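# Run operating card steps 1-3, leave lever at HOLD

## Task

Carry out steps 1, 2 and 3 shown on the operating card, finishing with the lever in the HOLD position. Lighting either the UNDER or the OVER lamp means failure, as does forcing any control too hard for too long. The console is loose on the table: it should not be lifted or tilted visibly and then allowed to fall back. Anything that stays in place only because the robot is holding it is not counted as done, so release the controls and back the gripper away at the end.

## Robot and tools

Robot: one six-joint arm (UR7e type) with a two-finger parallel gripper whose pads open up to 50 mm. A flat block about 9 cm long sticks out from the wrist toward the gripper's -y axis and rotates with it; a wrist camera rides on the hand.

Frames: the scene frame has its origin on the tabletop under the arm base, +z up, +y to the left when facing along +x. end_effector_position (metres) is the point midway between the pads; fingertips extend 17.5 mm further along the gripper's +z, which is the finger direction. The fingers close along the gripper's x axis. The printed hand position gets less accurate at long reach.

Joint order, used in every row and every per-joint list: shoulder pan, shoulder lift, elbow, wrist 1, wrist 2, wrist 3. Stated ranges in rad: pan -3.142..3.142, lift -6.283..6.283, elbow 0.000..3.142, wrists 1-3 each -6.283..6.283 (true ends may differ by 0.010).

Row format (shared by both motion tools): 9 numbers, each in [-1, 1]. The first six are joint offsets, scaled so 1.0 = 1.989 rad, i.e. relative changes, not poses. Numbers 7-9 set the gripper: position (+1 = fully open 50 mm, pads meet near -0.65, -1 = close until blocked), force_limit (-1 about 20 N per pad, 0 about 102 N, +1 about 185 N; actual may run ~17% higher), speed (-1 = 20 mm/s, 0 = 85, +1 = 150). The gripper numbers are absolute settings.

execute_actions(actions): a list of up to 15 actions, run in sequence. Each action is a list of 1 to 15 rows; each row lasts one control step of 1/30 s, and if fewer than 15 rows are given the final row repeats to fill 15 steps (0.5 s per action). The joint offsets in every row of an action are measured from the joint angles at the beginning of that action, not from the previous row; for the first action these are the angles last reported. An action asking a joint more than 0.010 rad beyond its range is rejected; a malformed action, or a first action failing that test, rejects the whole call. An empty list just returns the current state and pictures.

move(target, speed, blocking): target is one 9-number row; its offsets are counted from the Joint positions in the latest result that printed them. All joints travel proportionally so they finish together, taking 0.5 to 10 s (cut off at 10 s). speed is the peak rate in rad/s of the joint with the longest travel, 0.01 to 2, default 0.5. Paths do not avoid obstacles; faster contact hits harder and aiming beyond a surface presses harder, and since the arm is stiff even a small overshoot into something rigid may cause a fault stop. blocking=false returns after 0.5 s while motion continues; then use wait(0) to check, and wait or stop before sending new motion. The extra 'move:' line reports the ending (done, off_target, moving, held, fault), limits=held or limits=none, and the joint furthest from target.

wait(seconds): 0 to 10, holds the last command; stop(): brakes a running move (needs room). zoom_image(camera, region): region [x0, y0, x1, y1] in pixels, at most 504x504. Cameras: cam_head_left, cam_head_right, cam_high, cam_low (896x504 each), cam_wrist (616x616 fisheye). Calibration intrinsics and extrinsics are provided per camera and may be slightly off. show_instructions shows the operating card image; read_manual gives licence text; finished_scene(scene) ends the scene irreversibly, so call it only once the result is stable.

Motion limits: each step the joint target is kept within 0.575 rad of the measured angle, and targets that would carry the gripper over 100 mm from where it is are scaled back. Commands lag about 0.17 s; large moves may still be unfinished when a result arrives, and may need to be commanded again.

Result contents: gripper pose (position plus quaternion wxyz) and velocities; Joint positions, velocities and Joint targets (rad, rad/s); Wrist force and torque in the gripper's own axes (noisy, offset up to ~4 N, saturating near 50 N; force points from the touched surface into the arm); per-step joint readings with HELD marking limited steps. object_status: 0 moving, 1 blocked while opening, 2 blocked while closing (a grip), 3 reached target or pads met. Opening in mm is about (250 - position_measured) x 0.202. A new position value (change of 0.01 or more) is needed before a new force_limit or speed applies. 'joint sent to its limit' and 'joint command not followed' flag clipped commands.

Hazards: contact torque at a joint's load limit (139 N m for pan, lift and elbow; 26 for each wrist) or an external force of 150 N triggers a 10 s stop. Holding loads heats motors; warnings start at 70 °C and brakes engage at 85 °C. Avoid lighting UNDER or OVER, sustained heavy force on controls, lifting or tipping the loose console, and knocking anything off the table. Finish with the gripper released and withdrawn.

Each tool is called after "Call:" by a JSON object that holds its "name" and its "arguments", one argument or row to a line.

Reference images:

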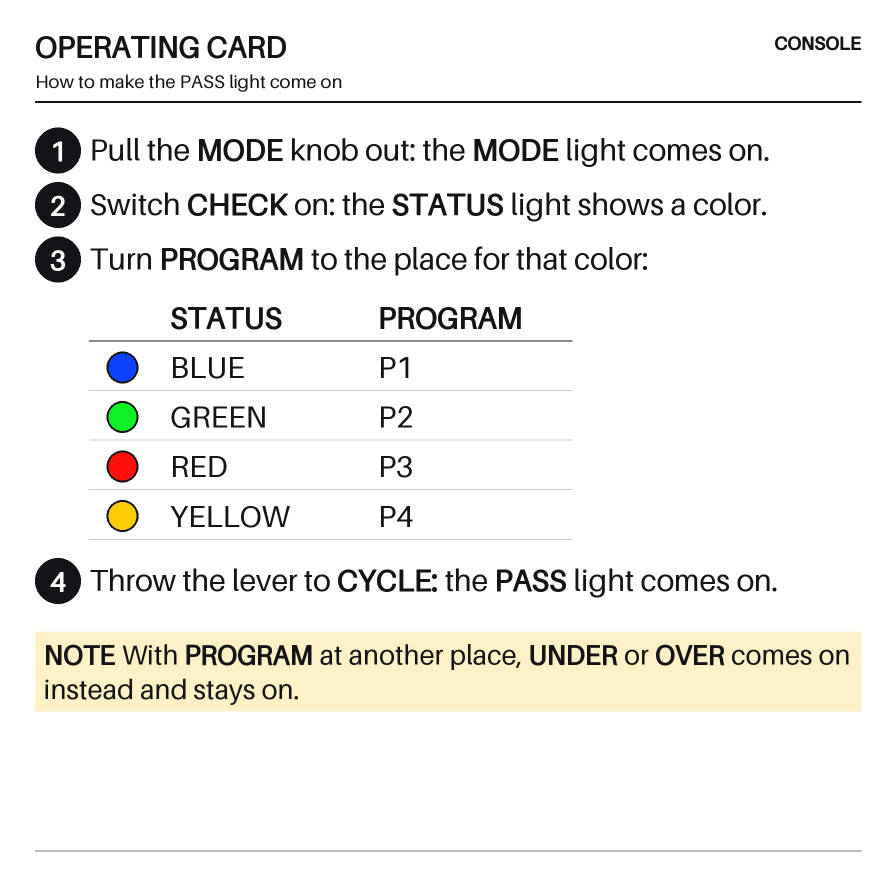

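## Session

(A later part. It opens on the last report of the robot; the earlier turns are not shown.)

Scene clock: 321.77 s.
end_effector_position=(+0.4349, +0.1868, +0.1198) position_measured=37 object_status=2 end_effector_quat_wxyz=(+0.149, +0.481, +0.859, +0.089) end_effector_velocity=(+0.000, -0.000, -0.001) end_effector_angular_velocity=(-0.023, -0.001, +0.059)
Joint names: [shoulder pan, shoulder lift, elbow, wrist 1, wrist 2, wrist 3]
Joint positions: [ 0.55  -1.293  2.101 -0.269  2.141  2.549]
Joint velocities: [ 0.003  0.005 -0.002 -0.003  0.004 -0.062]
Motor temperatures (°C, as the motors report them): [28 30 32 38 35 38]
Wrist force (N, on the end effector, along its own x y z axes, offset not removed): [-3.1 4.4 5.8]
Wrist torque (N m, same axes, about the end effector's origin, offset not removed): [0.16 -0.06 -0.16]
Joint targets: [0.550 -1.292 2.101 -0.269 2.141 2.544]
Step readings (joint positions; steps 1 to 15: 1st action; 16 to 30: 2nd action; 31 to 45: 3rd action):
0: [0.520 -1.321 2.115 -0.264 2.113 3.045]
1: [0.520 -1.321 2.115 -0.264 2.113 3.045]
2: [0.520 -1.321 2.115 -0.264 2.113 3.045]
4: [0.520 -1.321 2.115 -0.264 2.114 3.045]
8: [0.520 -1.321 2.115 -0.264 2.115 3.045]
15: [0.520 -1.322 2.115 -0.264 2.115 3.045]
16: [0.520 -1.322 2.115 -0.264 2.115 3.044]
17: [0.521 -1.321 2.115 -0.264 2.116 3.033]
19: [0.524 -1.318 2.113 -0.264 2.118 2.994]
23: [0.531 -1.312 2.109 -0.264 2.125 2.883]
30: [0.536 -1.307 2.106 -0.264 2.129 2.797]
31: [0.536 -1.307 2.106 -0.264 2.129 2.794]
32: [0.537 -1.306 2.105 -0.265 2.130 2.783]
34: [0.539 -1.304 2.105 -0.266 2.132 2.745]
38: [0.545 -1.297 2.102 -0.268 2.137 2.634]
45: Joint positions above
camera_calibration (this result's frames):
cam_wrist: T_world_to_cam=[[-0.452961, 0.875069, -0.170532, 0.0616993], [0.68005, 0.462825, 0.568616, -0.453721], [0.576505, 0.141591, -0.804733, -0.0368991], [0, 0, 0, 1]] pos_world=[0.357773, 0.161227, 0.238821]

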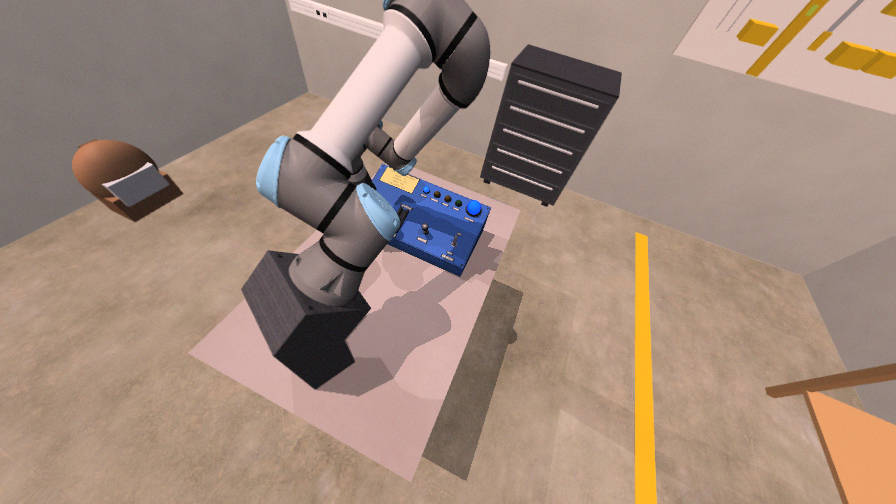

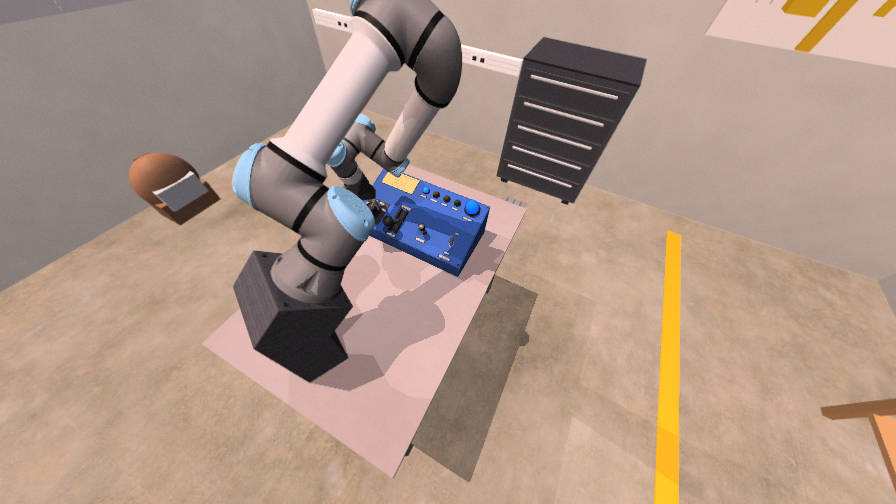

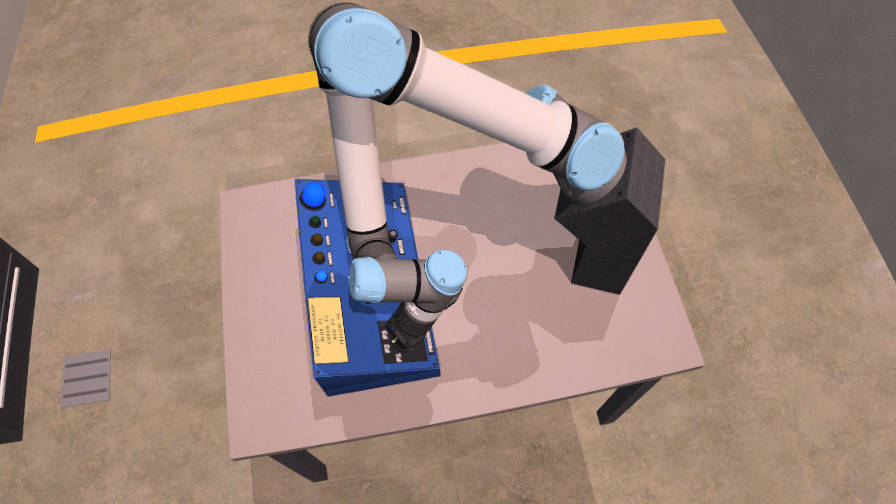

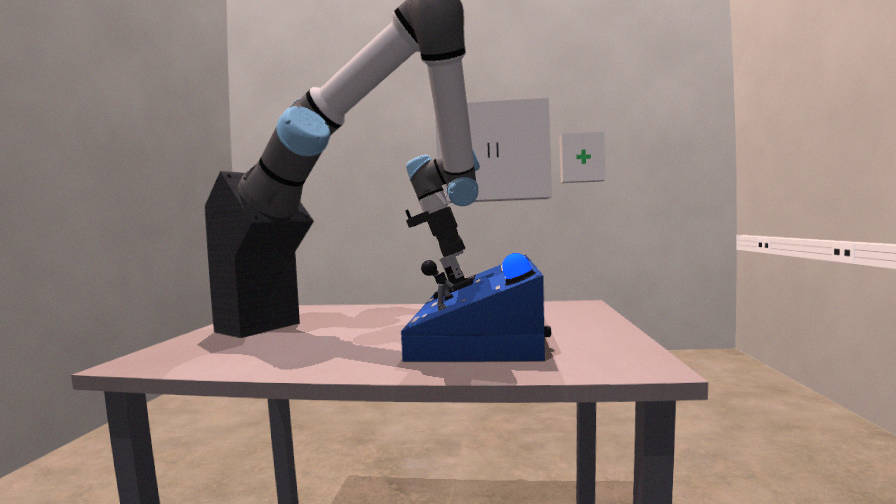

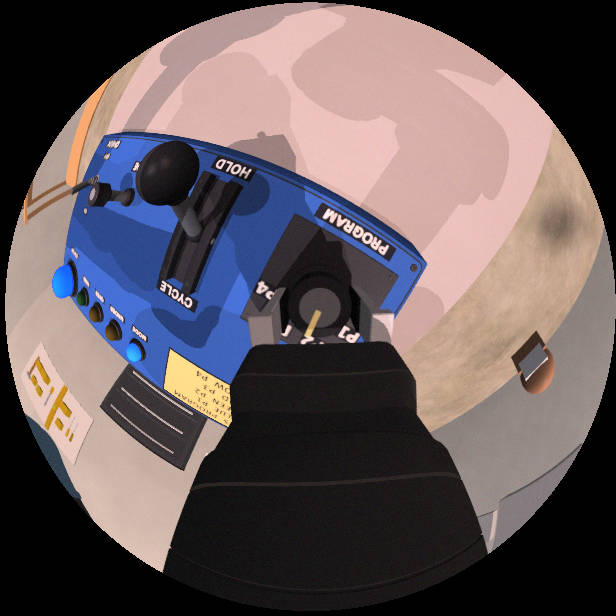

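Call:
{"name": "execute_actions", "arguments": {
  "actions": [
    [[0.0015,0.0017,-0.0001,-0.00116,0.0013,-0.032,-1,-0.7,-0.5],[0.0015,0.0017,-0.0001,-0.00116,0.0013,-0.032,-1,-0.7,-0.5],[0.003,0.00347,-0.0002,-0.0023,0.00256,-0.064,-1,-0.7,-0.5],[0.003,0.00347,-0.0002,-0.0023,0.00256,-0.064,-1,-0.7,-0.5],[0.0045,0.0052,-0.0003,-0.0035,0.00384,-0.096,-1,-0.7,-0.5],[0.0045,0.0052,-0.0003,-0.0035,0.00384,-0.096,-1,-0.7,-0.5],[0.00596,0.00693,-0.00037,-0.00464,0.00512,-0.12803,-1,-0.7,-0.5]],
    [[0.0011,0.0015,0.0005,-0.0016,0.0009,-0.0322,-1,-0.7,-0.5],[0.0011,0.0015,0.0005,-0.0016,0.0009,-0.0322,-1,-0.7,-0.5],[0.0022,0.003,0.00095,-0.00325,0.0019,-0.0645,-1,-0.7,-0.5],[0.0022,0.003,0.00095,-0.00325,0.0019,-0.0645,-1,-0.7,-0.5],[0.0033,0.0045,0.0014,-0.0049,0.0028,-0.0967,-1,-0.7,-0.5],[0.0033,0.0045,0.0014,-0.0049,0.0028,-0.0967,-1,-0.7,-0.5],[0.00436,0.00605,0.00189,-0.0065,0.00374,-0.12897,-1,-0.7,-0.5]],
    [[0.0006,0.0012,0.001,-0.002,0.0005,-0.0325,-1,-0.7,-0.5],[0.0006,0.0012,0.001,-0.002,0.0005,-0.0325,-1,-0.7,-0.5],[0.00125,0.0024,0.002,-0.004,0.0011,-0.065,-1,-0.7,-0.5],[0.00125,0.0024,0.002,-0.004,0.0011,-0.065,-1,-0.7,-0.5],[0.0019,0.0036,0.003,-0.006,0.0016,-0.0976,-1,-0.7,-0.5],[0.0019,0.0036,0.003,-0.006,0.0016,-0.0976,-1,-0.7,-0.5],[0.0025,0.00478,0.00406,-0.00799,0.00215,-0.13008,-1,-0.7,-0.5]]
  ]
}}

Scene clock: 336.90 s.
end_effector_position=(+0.4352, +0.1862, +0.1199) position_measured=37 object_status=2 end_effector_quat_wxyz=(+0.171, +0.123, +0.977, +0.026) end_effector_velocity=(+0.000, +0.000, +0.000) end_effector_angular_velocity=(-0.021, -0.000, +0.061)
Joint names: [shoulder pan, shoulder lift, elbow, wrist 1, wrist 2, wrist 3]
Joint positions: [ 0.575 -1.258  2.112 -0.307  2.162  1.794]
Joint velocities: [ 0.001  0.003  0.002 -0.003  0.    -0.063]
Motor temperatures (°C, as the motors report them): [28 30 32 38 35 38]
Wrist force (N, on the end effector, along its own x y z axes, offset not removed): [-19.8 5.6 5.1]
Wrist torque (N m, same axes, about the end effector's origin, offset not removed): [0.36 0.02 -0.20]
Joint targets: [0.575 -1.258 2.112 -0.307 2.162 1.789]
Step readings (joint positions; steps 1 to 15: 1st action; 16 to 30: 2nd action; 31 to 45: 3rd action):
0: [0.550 -1.292 2.101 -0.269 2.141 2.544]
1: [0.550 -1.292 2.101 -0.270 2.141 2.543]
2: [0.551 -1.292 2.101 -0.270 2.142 2.533]
4: [0.553 -1.289 2.100 -0.272 2.143 2.495]
8: [0.558 -1.283 2.100 -0.276 2.148 2.385]
15: [0.561 -1.279 2.100 -0.278 2.151 2.299]
16: [0.561 -1.279 2.100 -0.279 2.151 2.296]
17: [0.562 -1.278 2.100 -0.279 2.151 2.285]
19: [0.563 -1.276 2.101 -0.281 2.152 2.246]
23: [0.567 -1.271 2.102 -0.287 2.156 2.134]
30: [0.570 -1.267 2.104 -0.291 2.158 2.047]
31: [0.570 -1.267 2.104 -0.291 2.158 2.045]
32: [0.570 -1.266 2.104 -0.292 2.158 2.033]
34: [0.571 -1.265 2.105 -0.295 2.159 1.994]
38: [0.573 -1.261 2.109 -0.302 2.161 1.881]
45: Joint positions above
camera_calibration (this result's frames):
cam_wrist: T_world_to_cam=[[-0.895341, 0.291037, -0.337138, 0.383527], [0.15254, 0.911565, 0.381813, -0.285295], [0.418445, 0.290426, -0.860556, 0.0108548], [0, 0, 0, 1]] pos_world=[0.382364, 0.145292, 0.247572]

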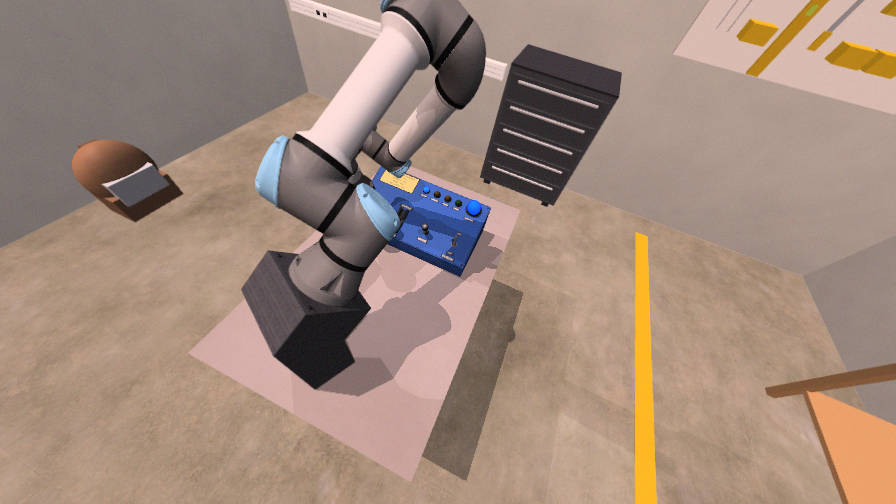

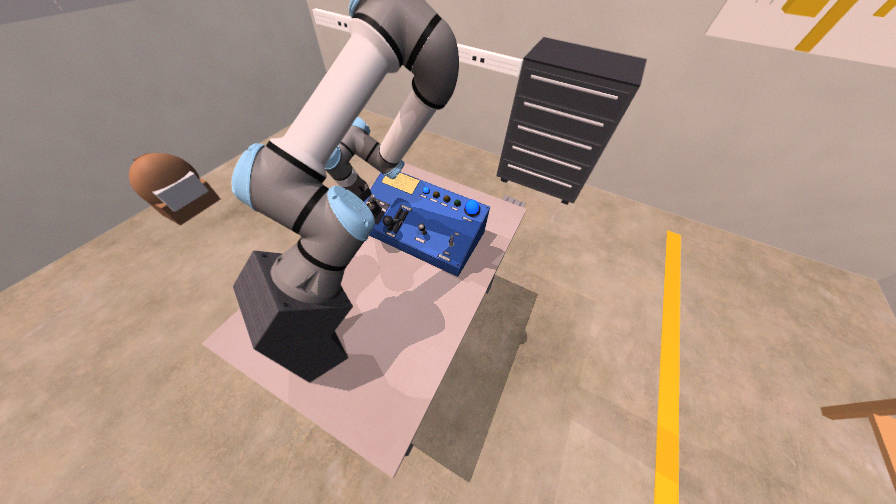

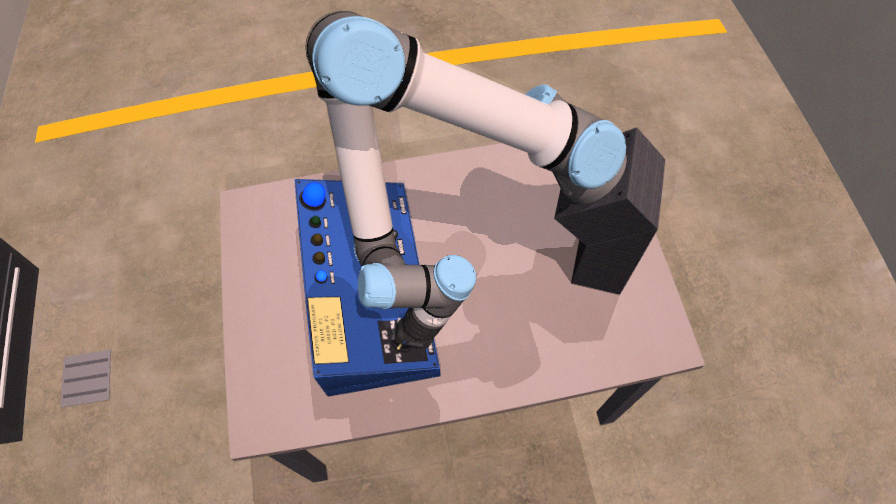

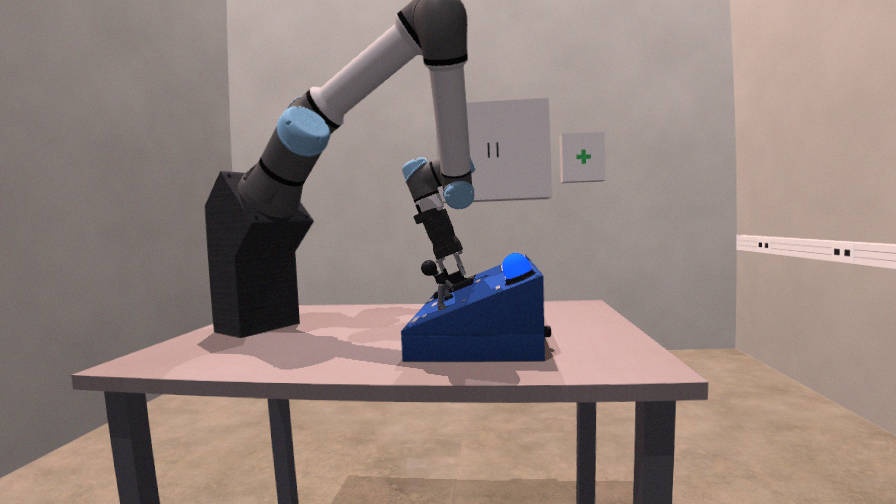

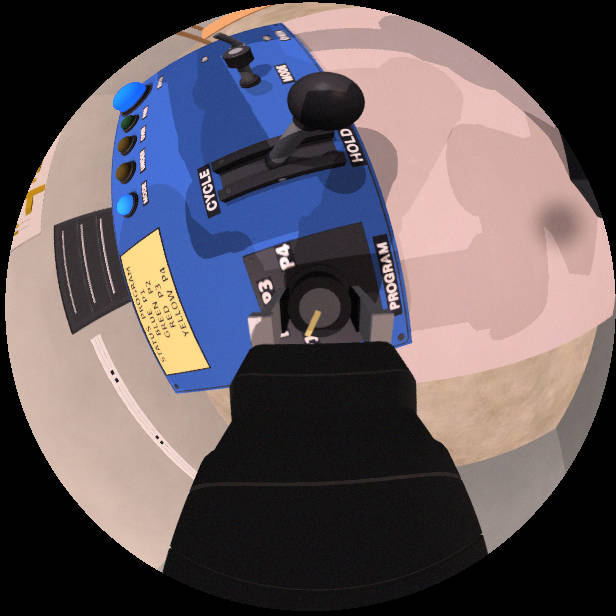

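Call:
{"name": "execute_actions", "arguments": {
  "actions": [
    [[0.0001,0.0004,0.0007,-0.0011,0.0001,-0.025,-1,-0.7,-0.5],[0.0001,0.0004,0.0007,-0.0011,0.0001,-0.025,-1,-0.7,-0.5],[0.0003,0.0011,0.0018,-0.0028,0.0002,-0.05,-1,-0.7,-0.5],[0.0003,0.0011,0.0018,-0.0028,0.0002,-0.05,-1,-0.7,-0.5],[0.0005,0.0018,0.0028,-0.0044,0.0004,-0.075,-1,-0.7,-0.5]],
    [[0,0,0,0,0,0,1,-0.7,0]]
  ]
}}

Call:
{"name": "move", "arguments": {
  "target": [0.05,-0.052,0.025,0.044,0.043,0.03,1,-0.7,0],
  "speed": 0.25
}}

Call:
{"name": "zoom_image", "arguments": {
  "camera": "cam_wrist",
  "region": [230, 200, 410, 360]
}}

Scene clock: 343.87 s.
end_effector_position=(+0.4355, +0.1860, +0.1200) position_measured=3 object_status=3 end_effector_quat_wxyz=(+0.173, +0.050, +0.984, +0.014) end_effector_velocity=(+0.000, -0.001, +0.000) end_effector_angular_velocity=(-0.001, +0.000, -0.000)
Joint names: [shoulder pan, shoulder lift, elbow, wrist 1, wrist 2, wrist 3]
Joint positions: [ 0.576 -1.254  2.117 -0.315  2.163  1.646]
Joint velocities: [-0.    -0.001  0.     0.001  0.001 -0.   ]
Motor temperatures (°C, as the motors report them): [28 30 32 38 35 38]
Wrist force (N, on the end effector, along its own x y z axes, offset not removed): [-1.3 1.5 -1.3]
Wrist torque (N m, same axes, about the end effector's origin, offset not removed): [0.28 0.28 -0.11]
Joint targets: [0.576 -1.254 2.117 -0.315 2.163 1.646]
Step readings (joint positions; steps 1 to 15: 1st action; 16 to 30: 2nd action):
0: [0.575 -1.258 2.112 -0.307 2.162 1.789]
1: [0.575 -1.258 2.112 -0.307 2.162 1.788]
2: [0.575 -1.258 2.112 -0.307 2.162 1.779]
4: [0.575 -1.257 2.113 -0.309 2.162 1.750]
8: [0.576 -1.255 2.116 -0.314 2.163 1.674]
15: [0.576 -1.254 2.117 -0.315 2.163 1.646]
16: [0.576 -1.254 2.117 -0.315 2.163 1.646]
17: [0.576 -1.254 2.117 -0.315 2.163 1.646]
19: [0.576 -1.254 2.117 -0.315 2.163 1.646]
23: [0.576 -1.254 2.117 -0.315 2.163 1.646]
30: Joint positions above
camera_calibration (this result's frames):
cam_wrist: T_world_to_cam=[[-0.925507, 0.146351, -0.349312, 0.425493], [0.0225593, 0.941987, 0.334892, -0.228665], [0.378058, 0.302064, -0.875117, 0.0280578], [0, 0, 0, 1]] pos_world=[0.388348, 0.144653, 0.249762]

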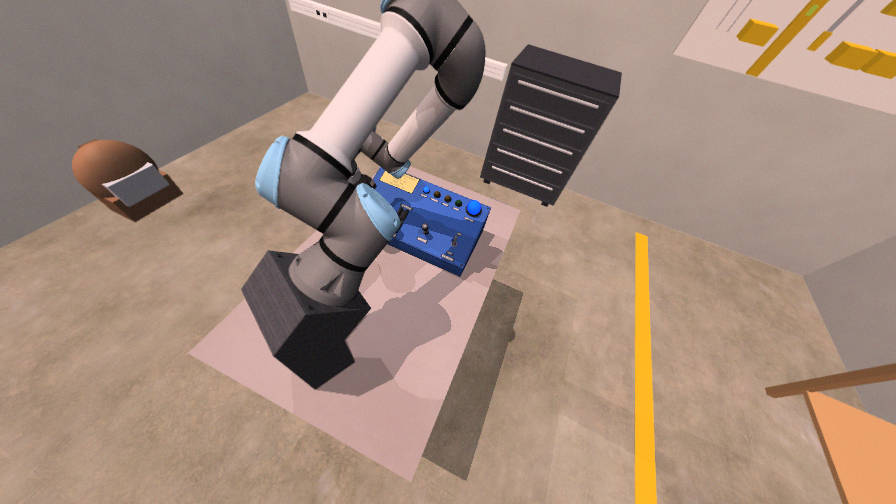

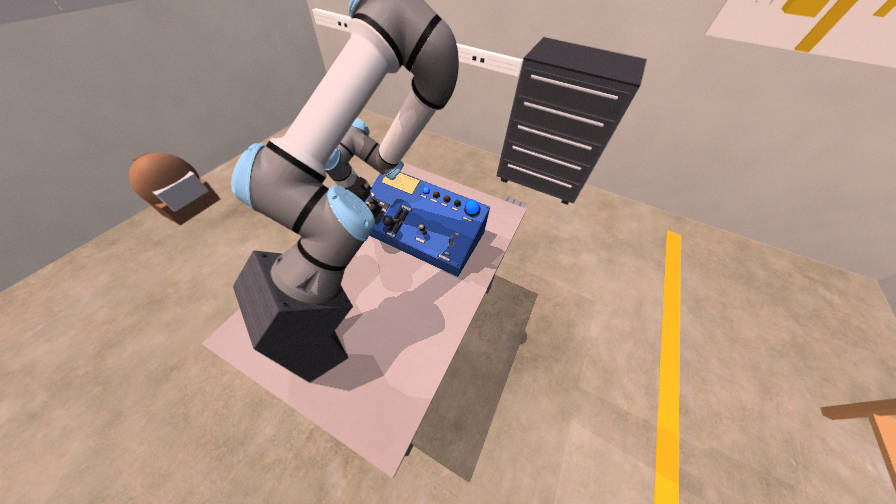

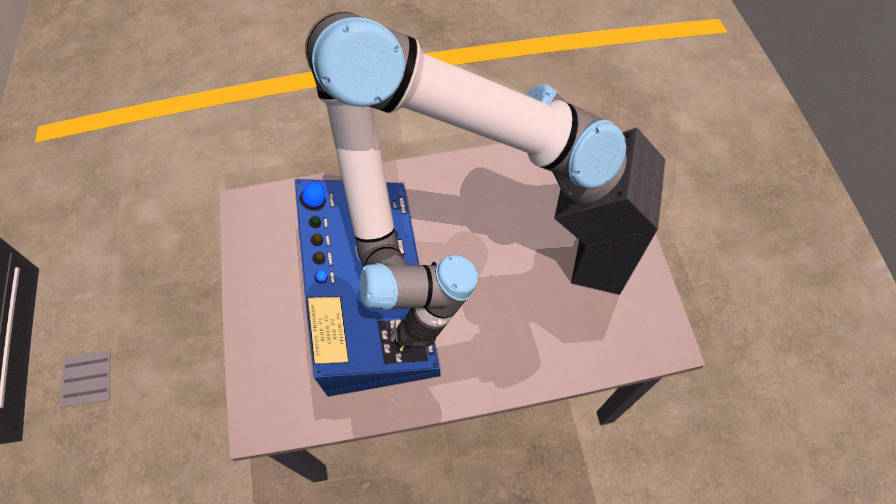

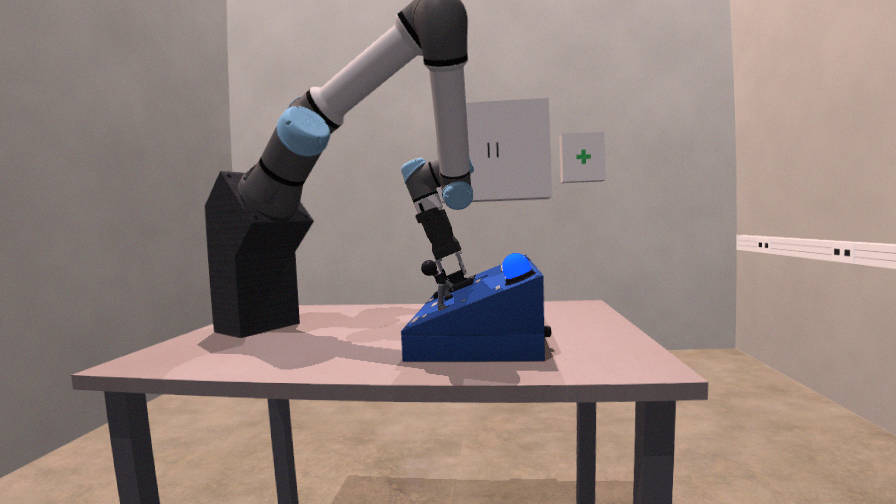

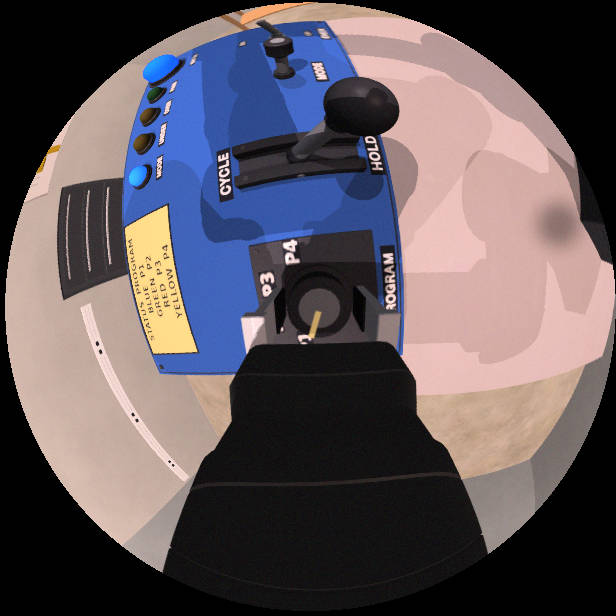

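Scene clock: 344.77 s.
end_effector_position=(+0.4165, +0.1806, +0.1767) position_measured=3 object_status=3 end_effector_quat_wxyz=(+0.175, +0.049, +0.983, +0.013) end_effector_velocity=(+0.000, -0.000, +0.002) end_effector_angular_velocity=(+0.000, -0.001, -0.000)
Joint names: [shoulder pan, shoulder lift, elbow, wrist 1, wrist 2, wrist 3]
Joint positions: [ 0.675 -1.357  2.167 -0.228  2.248  1.706]
Joint velocities: [ 0.002 -0.004  0.001  0.002  0.002  0.001]
Motor temperatures (°C, as the motors report them): [28 30 32 38 35 38]
Wrist force (N, on the end effector, along its own x y z axes, offset not removed): [1.8 0.0 1.9]
Wrist torque (N m, same axes, about the end effector's origin, offset not removed): [0.27 -0.29 -0.14]
Joint targets: [0.675 -1.358 2.167 -0.228 2.249 1.706]
move: done; limits=none; farthest joint: the shoulder pan, 0.000 radians from its target (0.100 radians at the start)
camera_calibration (this result's frames):
cam_wrist: T_world_to_cam=[[-0.924324, 0.143211, -0.353717, 0.429336], [0.0187808, 0.942859, 0.332662, -0.240273], [0.381146, 0.300844, -0.874197, 0.0852485], [0, 0, 0, 1]] pos_world=[0.368866, 0.139412, 0.306317]

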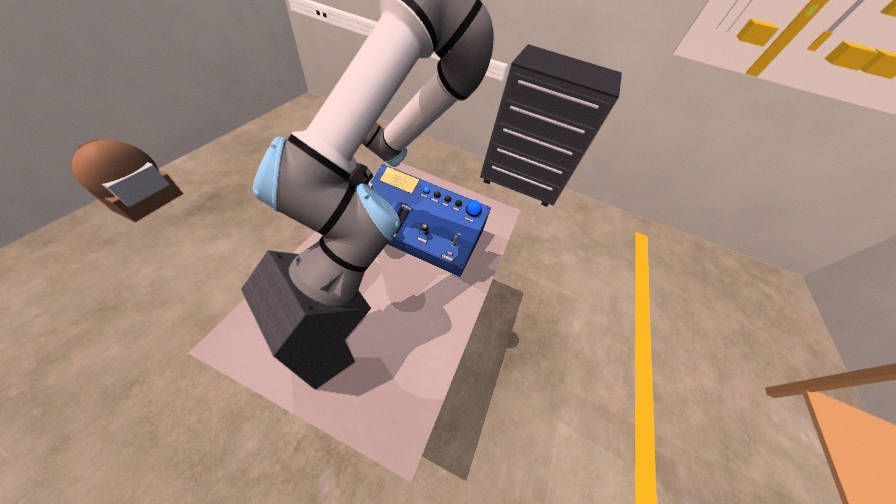

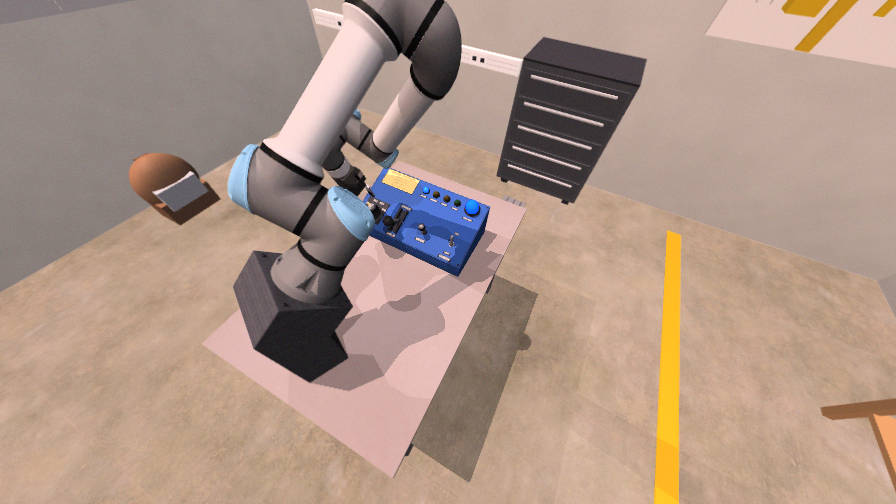

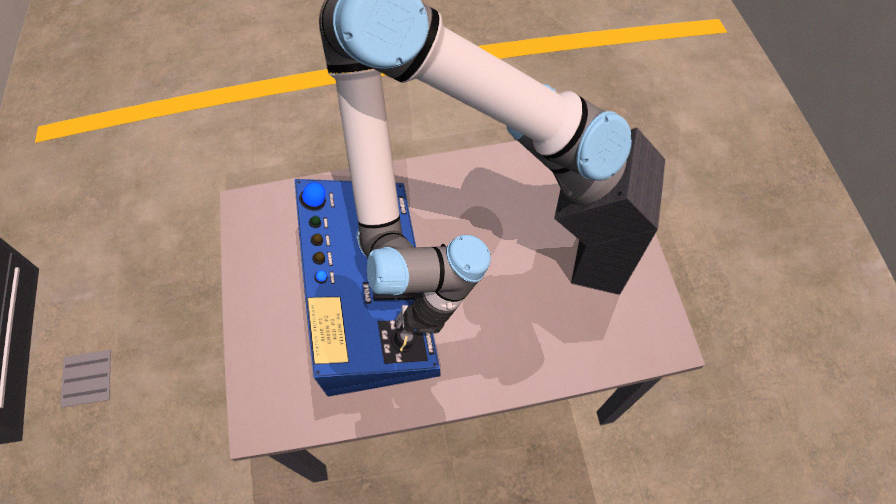

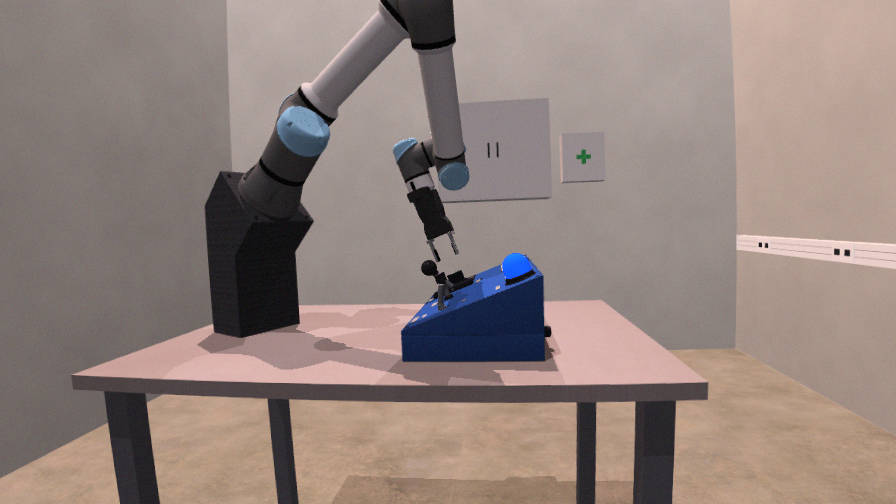

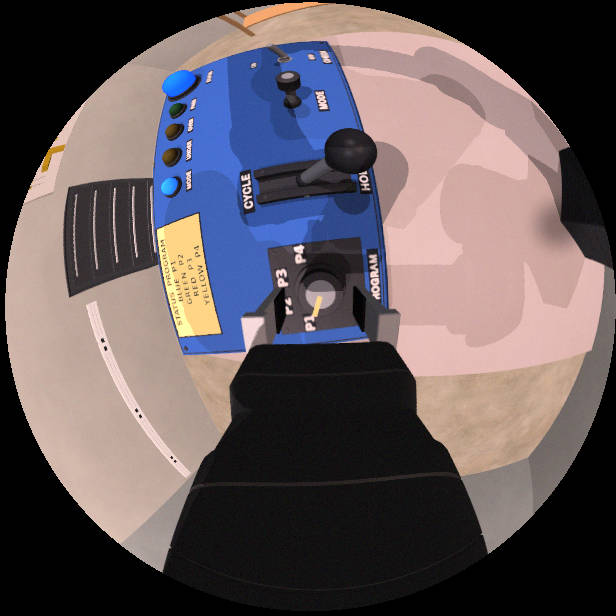

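Region (230, 200, 410, 360) of cam_wrist's 616x616 image, scaled by 2.800, with more detail than that image has.

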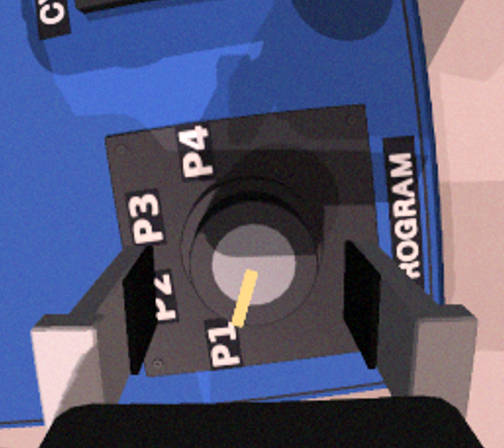

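Call:
{"name": "move", "arguments": {
  "target": [0.1,-0.06,0,0,0,0,1,-0.7,0],
  "speed": 0.6
}}

Scene clock: 361.37 s.
end_effector_position=(+0.4343, +0.2390, +0.2682) position_measured=3 object_status=3 end_effector_quat_wxyz=(+0.242, +0.031, +0.964, +0.103) end_effector_velocity=(-0.000, +0.000, +0.001) end_effector_angular_velocity=(+0.001, -0.000, -0.000)
Joint names: [shoulder pan, shoulder lift, elbow, wrist 1, wrist 2, wrist 3]
Joint positions: [ 0.874 -1.477  2.167 -0.228  2.248  1.706]
Joint velocities: [ 0.002 -0.001  0.001 -0.     0.     0.001]
Motor temperatures (°C, as the motors report them): [28 30 32 38 35 38]
Wrist force (N, on the end effector, along its own x y z axes, offset not removed): [0.4 1.2 3.0]
Wrist torque (N m, same axes, about the end effector's origin, offset not removed): [0.45 0.08 0.01]
Joint targets: [0.874 -1.477 2.167 -0.228 2.248 1.706]
move: done; limits=none; farthest joint: the shoulder pan, 0.000 radians from its target (0.199 radians at the start)
camera_calibration (this result's frames):
cam_wrist: T_world_to_cam=[[-0.872676, 0.154785, -0.463119, 0.473906], [-0.0989162, 0.872729, 0.478079, -0.297238], [0.478177, 0.463018, -0.746299, 0.0256892], [0, 0, 0, 1]] pos_world=[0.37188, 0.17416, 0.38075]

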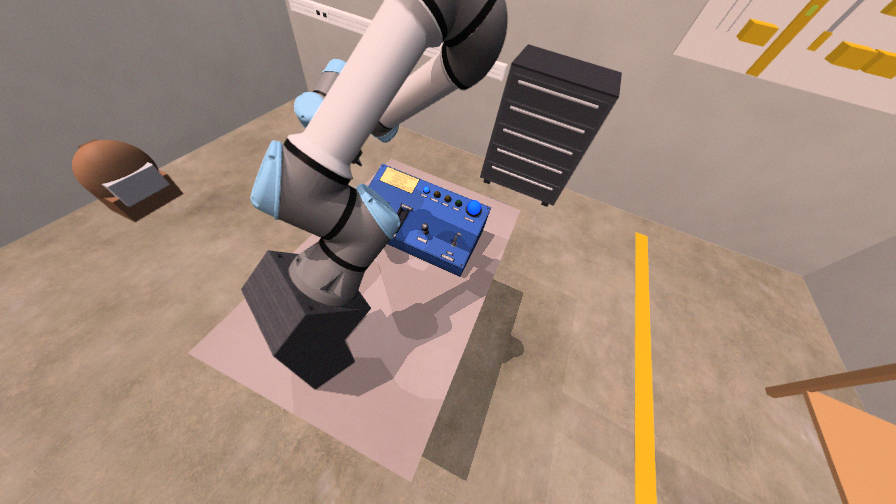

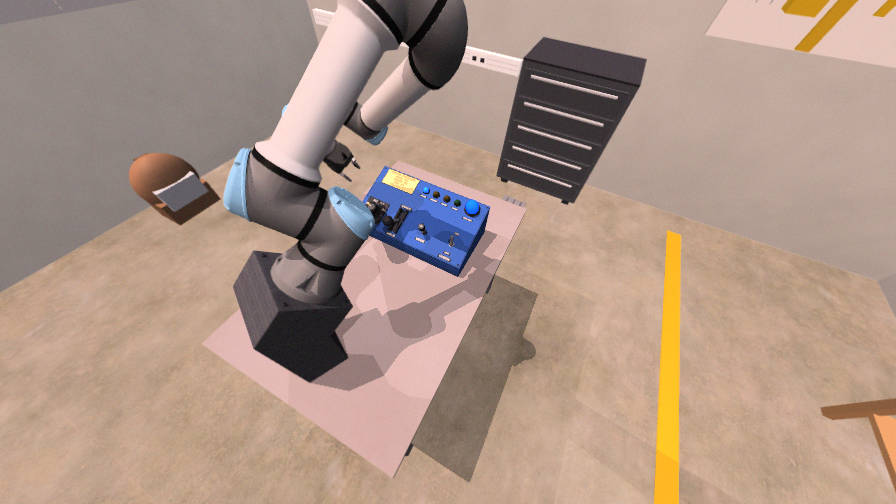

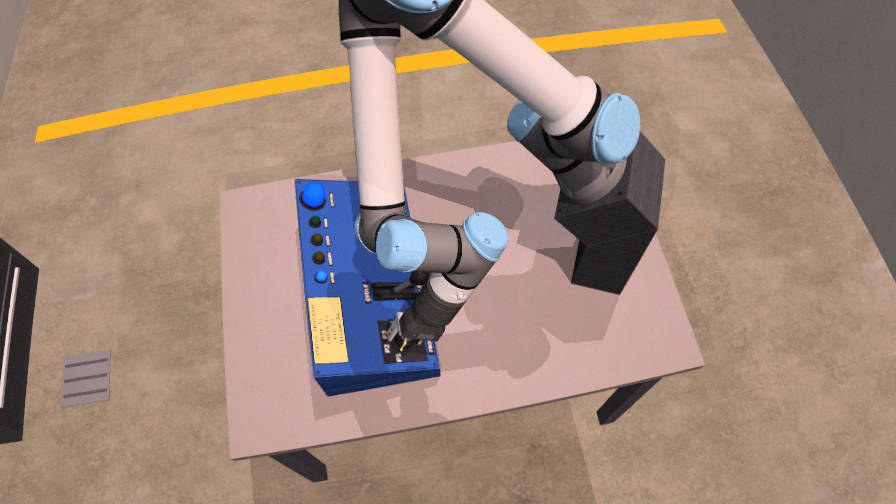

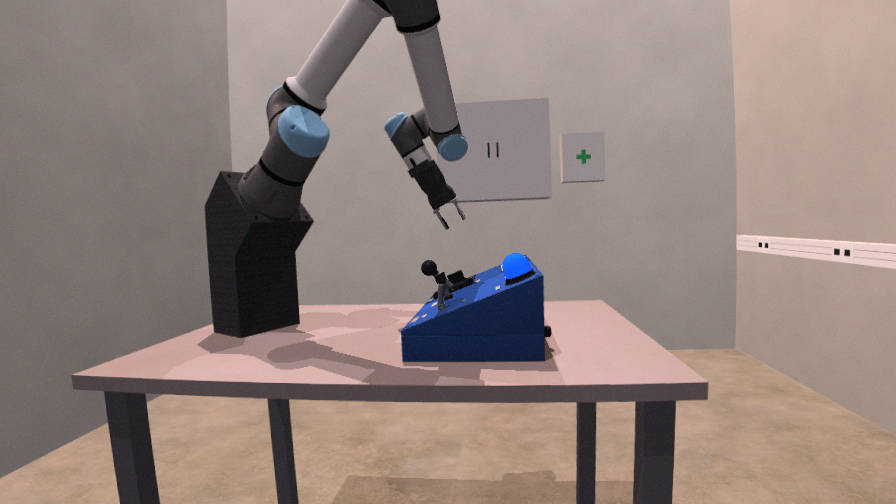

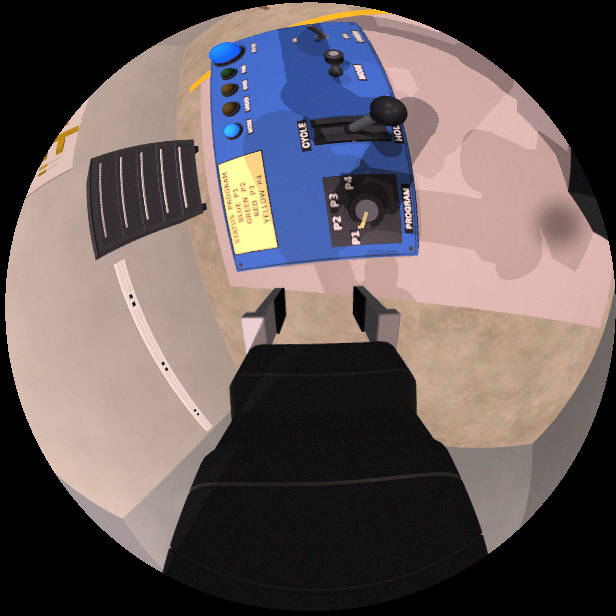

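Call:
{"name": "finished_scene", "arguments": {
  "scene": 1
}}

The scene is finished: the task was done.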